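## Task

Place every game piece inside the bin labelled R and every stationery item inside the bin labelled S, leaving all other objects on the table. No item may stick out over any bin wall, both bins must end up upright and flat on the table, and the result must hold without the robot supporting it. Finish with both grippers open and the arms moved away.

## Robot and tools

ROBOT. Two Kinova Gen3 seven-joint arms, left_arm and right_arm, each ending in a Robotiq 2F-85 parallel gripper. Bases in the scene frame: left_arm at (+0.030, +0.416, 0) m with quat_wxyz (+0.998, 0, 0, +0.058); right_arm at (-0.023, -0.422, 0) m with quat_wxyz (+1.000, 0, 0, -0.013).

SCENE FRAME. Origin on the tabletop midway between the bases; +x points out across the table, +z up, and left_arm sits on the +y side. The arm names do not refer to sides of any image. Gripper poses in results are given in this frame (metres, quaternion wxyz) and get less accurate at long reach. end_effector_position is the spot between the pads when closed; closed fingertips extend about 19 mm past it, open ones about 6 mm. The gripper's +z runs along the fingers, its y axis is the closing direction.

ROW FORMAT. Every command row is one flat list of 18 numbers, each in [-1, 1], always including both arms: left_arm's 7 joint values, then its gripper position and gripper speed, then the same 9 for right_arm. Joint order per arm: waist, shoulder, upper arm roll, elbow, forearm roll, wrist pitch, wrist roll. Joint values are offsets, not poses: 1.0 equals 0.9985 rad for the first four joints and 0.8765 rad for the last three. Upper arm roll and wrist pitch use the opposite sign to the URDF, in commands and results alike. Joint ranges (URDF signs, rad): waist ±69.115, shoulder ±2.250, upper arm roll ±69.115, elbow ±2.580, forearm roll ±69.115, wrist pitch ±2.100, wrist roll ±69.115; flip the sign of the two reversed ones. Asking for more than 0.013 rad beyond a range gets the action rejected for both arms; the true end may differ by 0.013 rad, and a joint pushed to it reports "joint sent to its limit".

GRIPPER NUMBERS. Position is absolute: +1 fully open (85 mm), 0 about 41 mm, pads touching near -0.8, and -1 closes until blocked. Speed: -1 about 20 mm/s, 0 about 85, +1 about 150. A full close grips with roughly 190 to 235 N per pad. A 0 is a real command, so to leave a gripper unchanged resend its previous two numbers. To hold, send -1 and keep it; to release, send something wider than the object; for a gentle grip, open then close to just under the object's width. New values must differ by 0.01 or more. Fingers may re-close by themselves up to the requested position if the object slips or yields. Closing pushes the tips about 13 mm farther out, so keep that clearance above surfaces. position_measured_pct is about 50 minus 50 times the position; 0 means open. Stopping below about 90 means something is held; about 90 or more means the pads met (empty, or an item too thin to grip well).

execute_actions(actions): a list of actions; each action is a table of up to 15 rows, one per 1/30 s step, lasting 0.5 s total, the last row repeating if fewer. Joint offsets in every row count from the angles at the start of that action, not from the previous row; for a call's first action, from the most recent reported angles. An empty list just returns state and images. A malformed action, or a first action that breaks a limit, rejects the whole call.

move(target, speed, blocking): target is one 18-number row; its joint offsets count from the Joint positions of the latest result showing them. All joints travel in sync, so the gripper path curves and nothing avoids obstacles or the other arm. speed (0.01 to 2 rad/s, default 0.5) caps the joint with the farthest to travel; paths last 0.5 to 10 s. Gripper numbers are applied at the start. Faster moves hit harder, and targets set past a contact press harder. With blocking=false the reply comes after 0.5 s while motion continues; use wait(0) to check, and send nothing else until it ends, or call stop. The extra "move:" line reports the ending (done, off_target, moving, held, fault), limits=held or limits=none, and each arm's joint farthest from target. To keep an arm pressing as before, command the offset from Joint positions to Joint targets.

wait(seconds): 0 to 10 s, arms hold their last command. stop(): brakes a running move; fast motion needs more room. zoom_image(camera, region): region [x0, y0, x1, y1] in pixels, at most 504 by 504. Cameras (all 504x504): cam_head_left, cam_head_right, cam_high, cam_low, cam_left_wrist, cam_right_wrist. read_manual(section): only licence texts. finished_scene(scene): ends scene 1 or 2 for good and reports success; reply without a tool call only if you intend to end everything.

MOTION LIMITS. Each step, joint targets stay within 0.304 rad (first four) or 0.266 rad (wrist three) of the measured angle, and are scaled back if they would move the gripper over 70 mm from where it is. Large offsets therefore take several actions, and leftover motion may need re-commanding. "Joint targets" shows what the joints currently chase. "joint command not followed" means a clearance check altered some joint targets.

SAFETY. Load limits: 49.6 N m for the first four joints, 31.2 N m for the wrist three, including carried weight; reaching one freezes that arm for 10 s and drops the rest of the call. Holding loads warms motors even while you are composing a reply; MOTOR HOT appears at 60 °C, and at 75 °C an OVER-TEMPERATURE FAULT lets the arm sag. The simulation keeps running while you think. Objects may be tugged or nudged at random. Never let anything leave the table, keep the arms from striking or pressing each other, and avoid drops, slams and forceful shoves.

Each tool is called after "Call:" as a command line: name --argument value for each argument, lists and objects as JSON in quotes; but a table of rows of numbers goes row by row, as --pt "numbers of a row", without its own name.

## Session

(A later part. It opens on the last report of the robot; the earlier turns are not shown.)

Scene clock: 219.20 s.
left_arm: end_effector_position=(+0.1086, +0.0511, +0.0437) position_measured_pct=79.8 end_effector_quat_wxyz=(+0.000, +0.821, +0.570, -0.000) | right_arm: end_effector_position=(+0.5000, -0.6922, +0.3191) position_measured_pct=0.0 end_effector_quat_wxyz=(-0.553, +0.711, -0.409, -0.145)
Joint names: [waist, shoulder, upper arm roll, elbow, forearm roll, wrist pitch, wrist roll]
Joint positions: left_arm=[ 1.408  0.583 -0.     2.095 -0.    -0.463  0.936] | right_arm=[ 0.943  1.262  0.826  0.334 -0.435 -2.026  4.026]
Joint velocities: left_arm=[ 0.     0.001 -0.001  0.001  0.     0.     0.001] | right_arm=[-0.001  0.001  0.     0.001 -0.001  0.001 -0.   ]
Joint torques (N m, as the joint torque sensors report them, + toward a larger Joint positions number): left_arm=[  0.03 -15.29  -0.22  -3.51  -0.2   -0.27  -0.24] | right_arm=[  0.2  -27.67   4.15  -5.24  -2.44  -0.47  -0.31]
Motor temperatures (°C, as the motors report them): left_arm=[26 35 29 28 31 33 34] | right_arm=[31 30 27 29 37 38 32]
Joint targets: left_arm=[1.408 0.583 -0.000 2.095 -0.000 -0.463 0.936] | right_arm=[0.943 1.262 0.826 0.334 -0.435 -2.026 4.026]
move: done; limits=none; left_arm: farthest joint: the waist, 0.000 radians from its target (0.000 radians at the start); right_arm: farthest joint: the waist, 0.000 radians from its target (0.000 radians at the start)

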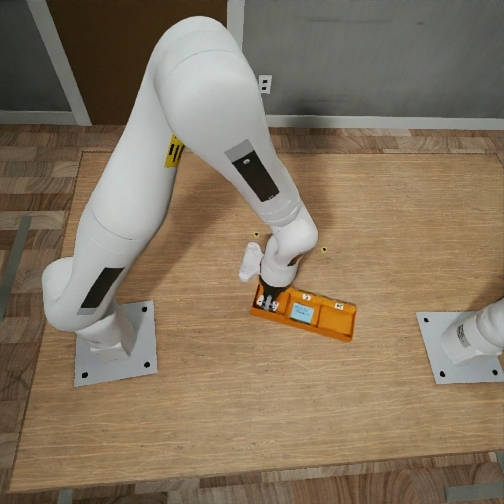

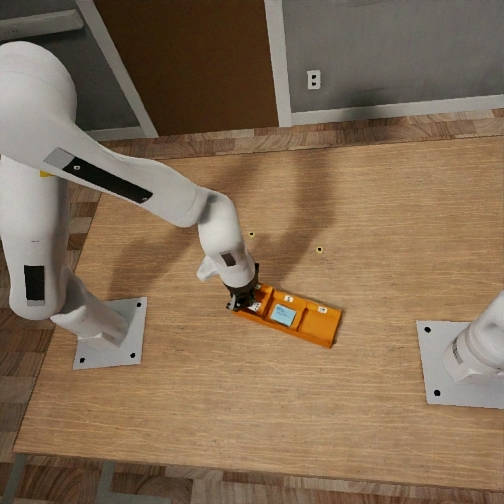

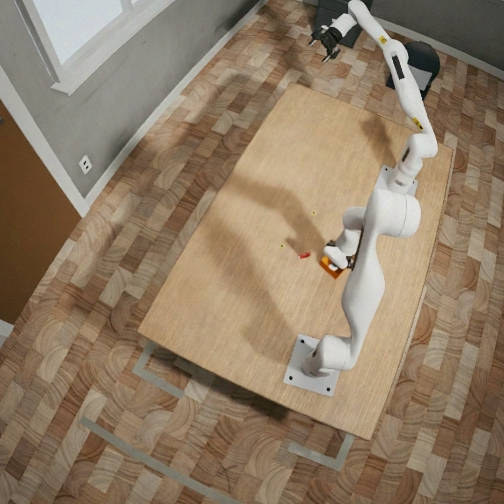

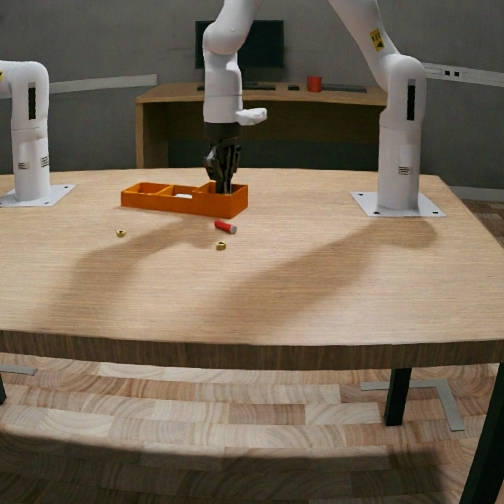

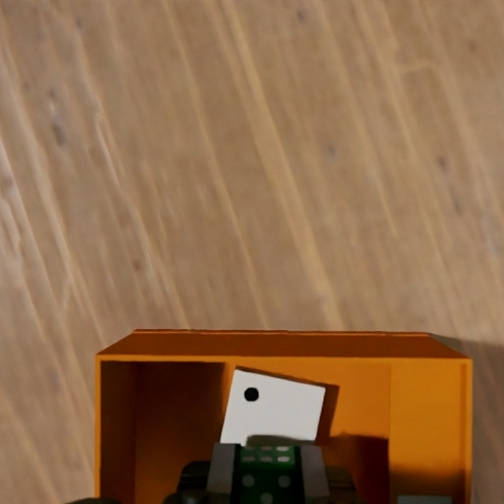

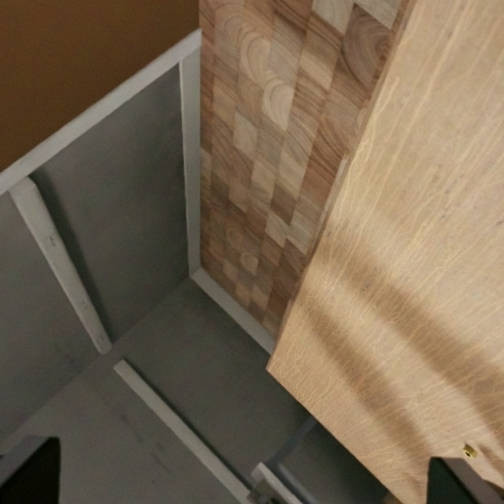

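Call:
execute_actions --actions '[[[0,0,0,0,0,0,0,-0.4,0, 0,0,0,0,0,0,0,1,0]]]'

Call:
move --target '[0,-0.25,0,-0.12,0,-0.42,0,-0.4,0, 0,0,0,0,0,0,0,1,0]' --speed 0.6

Call:
move --target '[-0.9,-0.1,0,-0.3,0,-0.4,0,-0.4,0, 0,0,0,0,0,0,0,1,0]' --speed 1.0

Scene clock: 226.73 s.
left_arm: end_effector_position=(+0.1086, +0.0511, +0.0437) position_measured_pct=69.8 end_effector_quat_wxyz=(+0.000, +0.821, +0.570, -0.000) | right_arm: end_effector_position=(+0.5001, -0.6922, +0.3191) position_measured_pct=0.0 end_effector_quat_wxyz=(-0.553, +0.711, -0.409, -0.145)
Joint names: [waist, shoulder, upper arm roll, elbow, forearm roll, wrist pitch, wrist roll]
Joint positions: left_arm=[ 1.408  0.583 -0.     2.095 -0.    -0.463  0.936] | right_arm=[ 0.943  1.262  0.826  0.334 -0.435 -2.026  4.026]
Joint velocities: left_arm=[-0.001 -0.001 -0.001 -0.     0.001 -0.    -0.001] | right_arm=[-0.001 -0.001 -0.     0.    -0.001 -0.    -0.   ]
Joint torques (N m, as the joint torque sensors report them, + toward a larger Joint positions number): left_arm=[  0.24 -15.25  -0.3   -3.4   -0.11  -0.21  -0.26] | right_arm=[  0.22 -27.71   4.23  -5.25  -2.33  -0.49  -0.27]
Motor temperatures (°C, as the motors report them): left_arm=[26 35 29 28 31 33 34] | right_arm=[31 31 27 29 37 38 32]
Joint targets: left_arm=[1.408 0.583 -0.000 2.095 -0.000 -0.463 0.936] | right_arm=[0.943 1.262 0.826 0.334 -0.435 -2.026 4.026]

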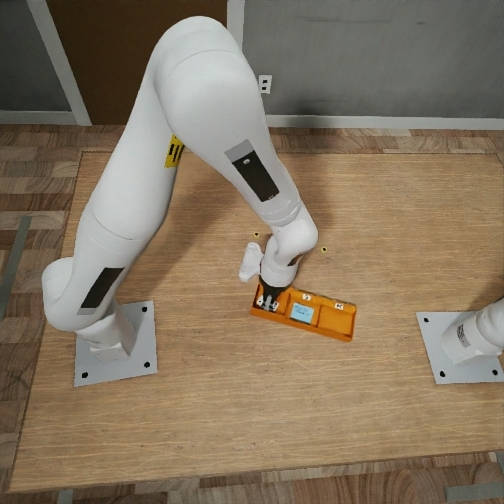

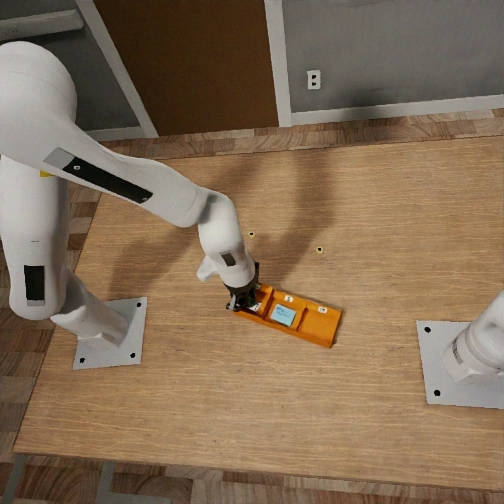

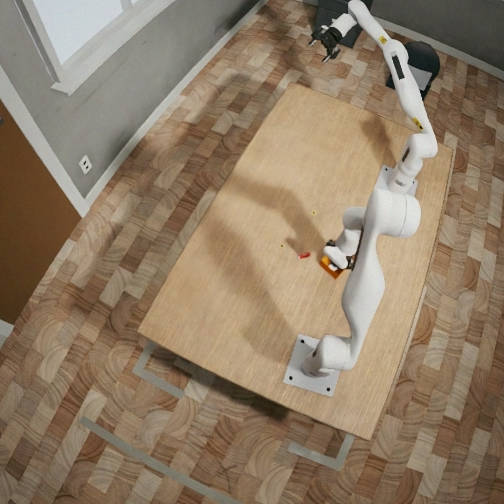

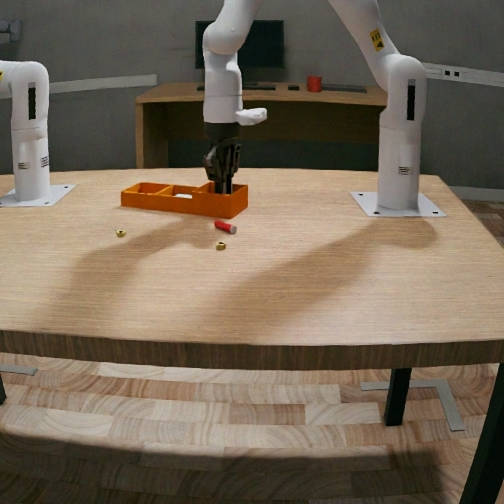

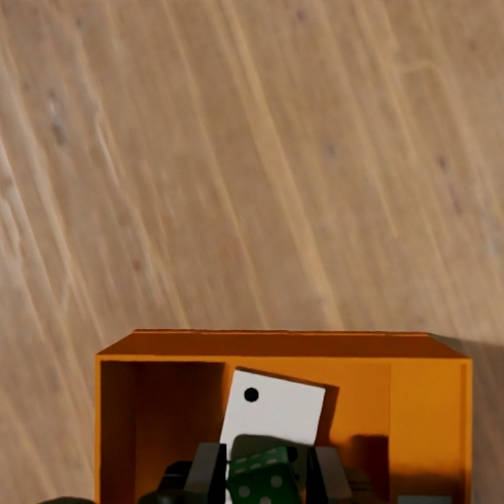

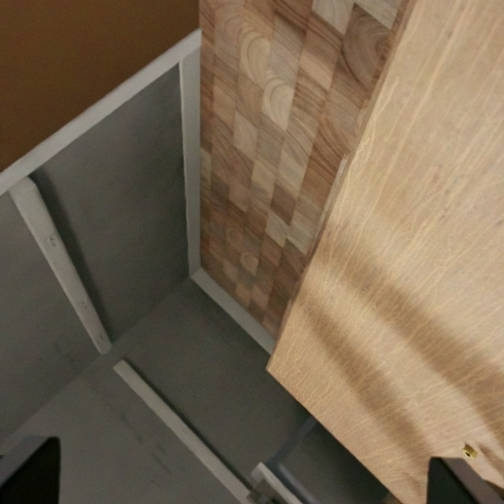

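Scene clock: 227.93 s.
left_arm: end_effector_position=(+0.1082, +0.0526, +0.1597) position_measured_pct=69.8 end_effector_quat_wxyz=(+0.001, +0.821, +0.570, -0.000) | right_arm: end_effector_position=(+0.5001, -0.6922, +0.3191) position_measured_pct=0.0 end_effector_quat_wxyz=(-0.553, +0.711, -0.409, -0.145)
Joint names: [waist, shoulder, upper arm roll, elbow, forearm roll, wrist pitch, wrist roll]
Joint positions: left_arm=[ 1.408  0.333 -0.     1.975 -0.    -0.832  0.936] | right_arm=[ 0.943  1.262  0.826  0.334 -0.435 -2.026  4.026]
Joint velocities: left_arm=[-0.    -0.004 -0.    -0.001 -0.002  0.    -0.   ] | right_arm=[-0.    -0.002  0.    -0.001 -0.001 -0.     0.   ]
Joint torques (N m, as the joint torque sensors report them, + toward a larger Joint positions number): left_arm=[  0.14 -13.5   -0.17  -6.07  -0.19  -0.25  -0.28] | right_arm=[  0.08 -27.68   4.33  -5.23  -2.29  -0.44  -0.32]
Motor temperatures (°C, as the motors report them): left_arm=[26 35 29 28 31 33 34] | right_arm=[31 31 27 29 37 38 32]
Joint targets: left_arm=[1.408 0.333 -0.000 1.975 -0.000 -0.832 0.936] | right_arm=[0.943 1.262 0.826 0.334 -0.435 -2.026 4.026]
move: done; limits=none; left_arm: farthest joint: the waist, 0.000 radians from its target (0.000 radians at the start); right_arm: farthest joint: the waist, 0.000 radians from its target (0.000 radians at the start)

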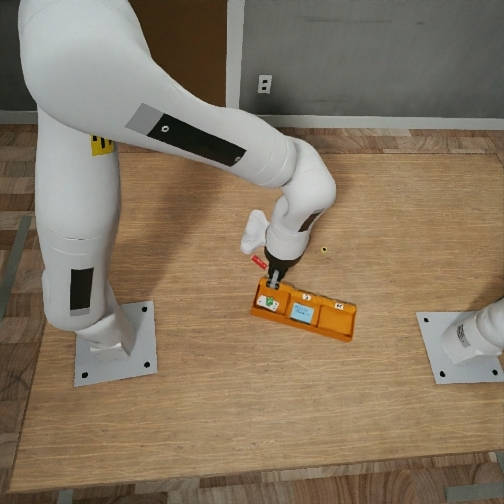

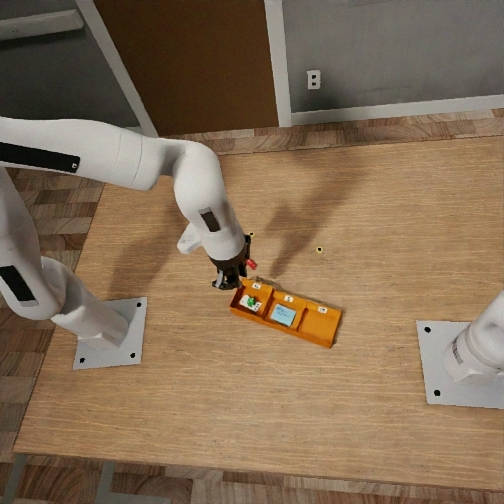

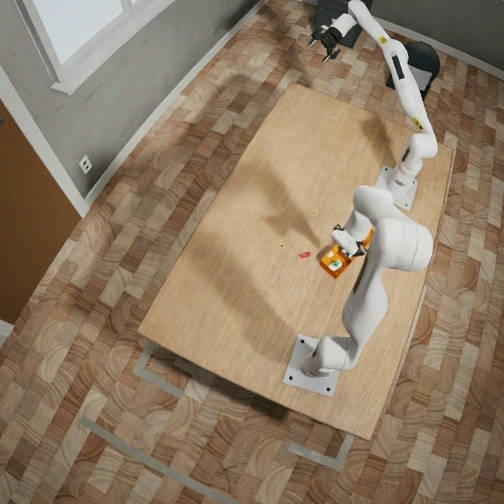

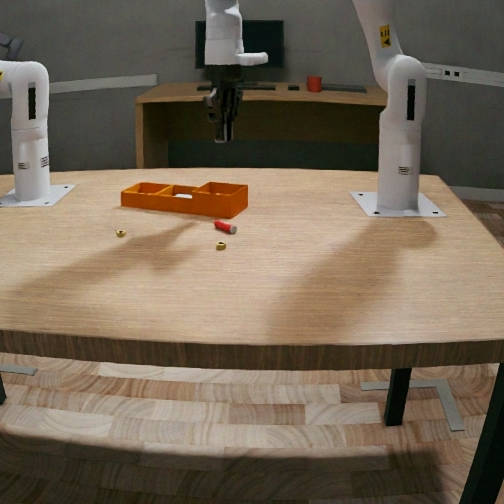

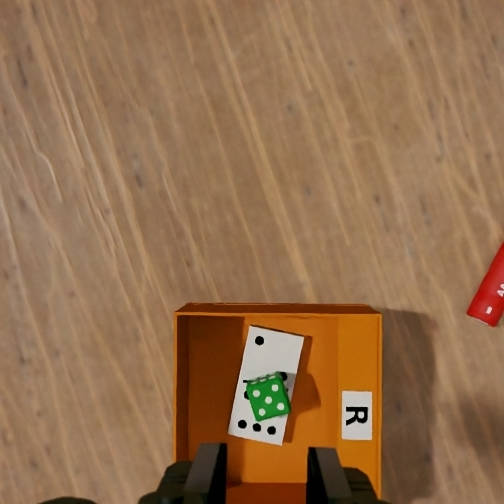

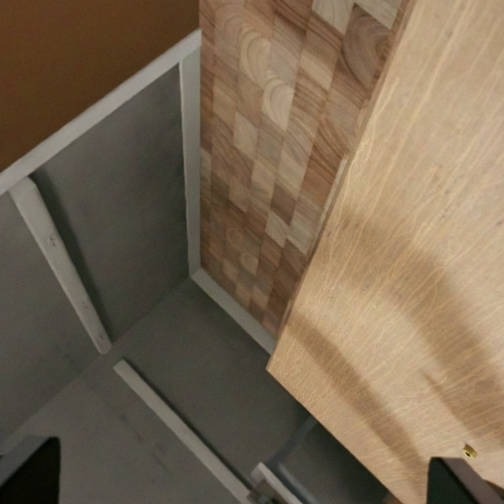

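Scene clock: 229.67 s.
left_arm: end_effector_position=(+0.3988, +0.2357, +0.2789) position_measured_pct=69.8 end_effector_quat_wxyz=(+0.025, +0.492, +0.870, +0.003) | right_arm: end_effector_position=(+0.5001, -0.6922, +0.3191) position_measured_pct=0.0 end_effector_quat_wxyz=(-0.553, +0.711, -0.409, -0.145)
Joint names: [waist, shoulder, upper arm roll, elbow, forearm roll, wrist pitch, wrist roll]
Joint positions: left_arm=[ 0.51   0.233 -0.     1.676 -0.    -1.182  0.936] | right_arm=[ 0.943  1.262  0.826  0.334 -0.435 -2.026  4.026]
Joint velocities: left_arm=[-0.002 -0.001 -0.001 -0.001 -0.    -0.    -0.001] | right_arm=[ 0.001  0.001 -0.     0.001 -0.001 -0.     0.   ]
Joint torques (N m, as the joint torque sensors report them, + toward a larger Joint positions number): left_arm=[  0.21 -13.33  -0.01  -8.02  -0.2   -0.1   -0.23] | right_arm=[  0.06 -27.57   4.12  -5.16  -2.33  -0.48  -0.39]
Motor temperatures (°C, as the motors report them): left_arm=[26 35 29 28 31 33 34] | right_arm=[31 31 27 29 37 38 32]
Joint targets: left_arm=[0.510 0.233 -0.000 1.676 -0.000 -1.182 0.936] | right_arm=[0.943 1.262 0.826 0.334 -0.435 -2.026 4.026]
move: done; limits=none; left_arm: farthest joint: the waist, 0.001 radians from its target (0.899 radians at the start); right_arm: farthest joint: the waist, 0.000 radians from its target (0.000 radians at the start)

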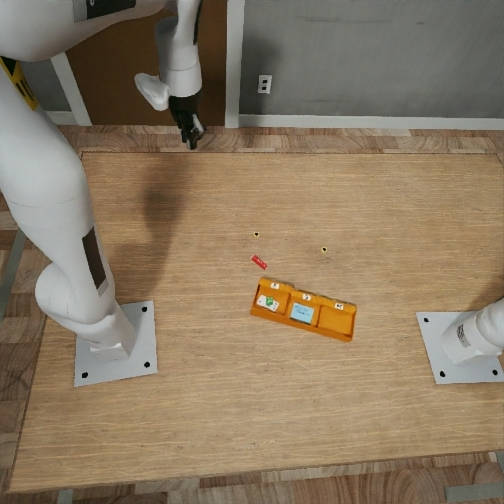

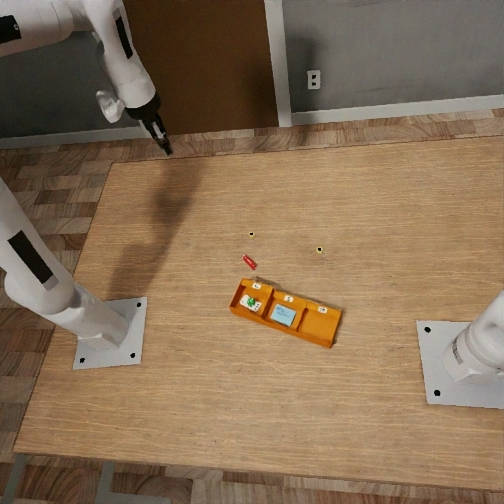

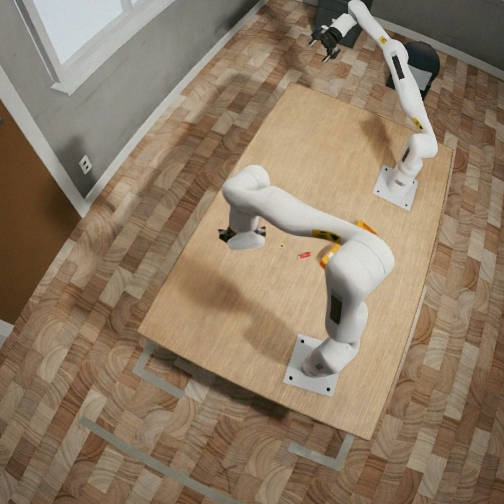

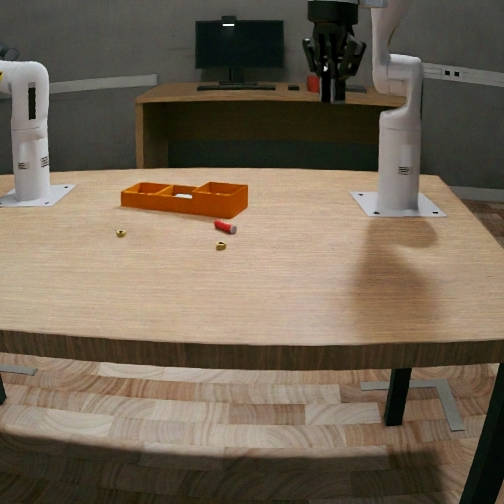

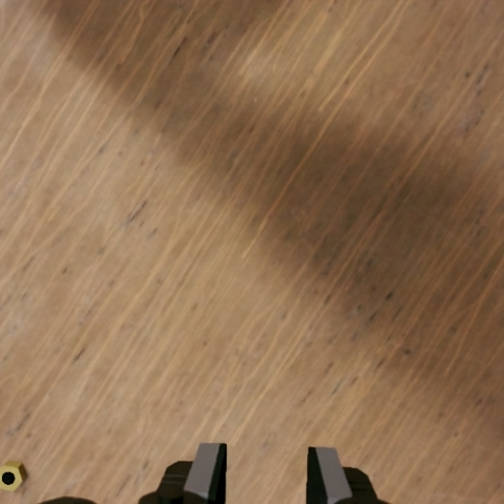

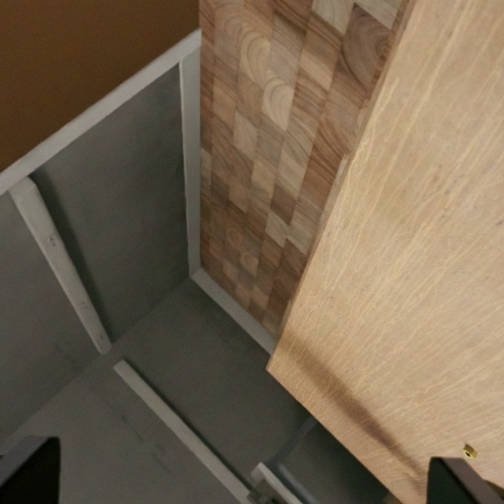

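Call:
finished_scene --scene 1

The scene is finished: the task was done.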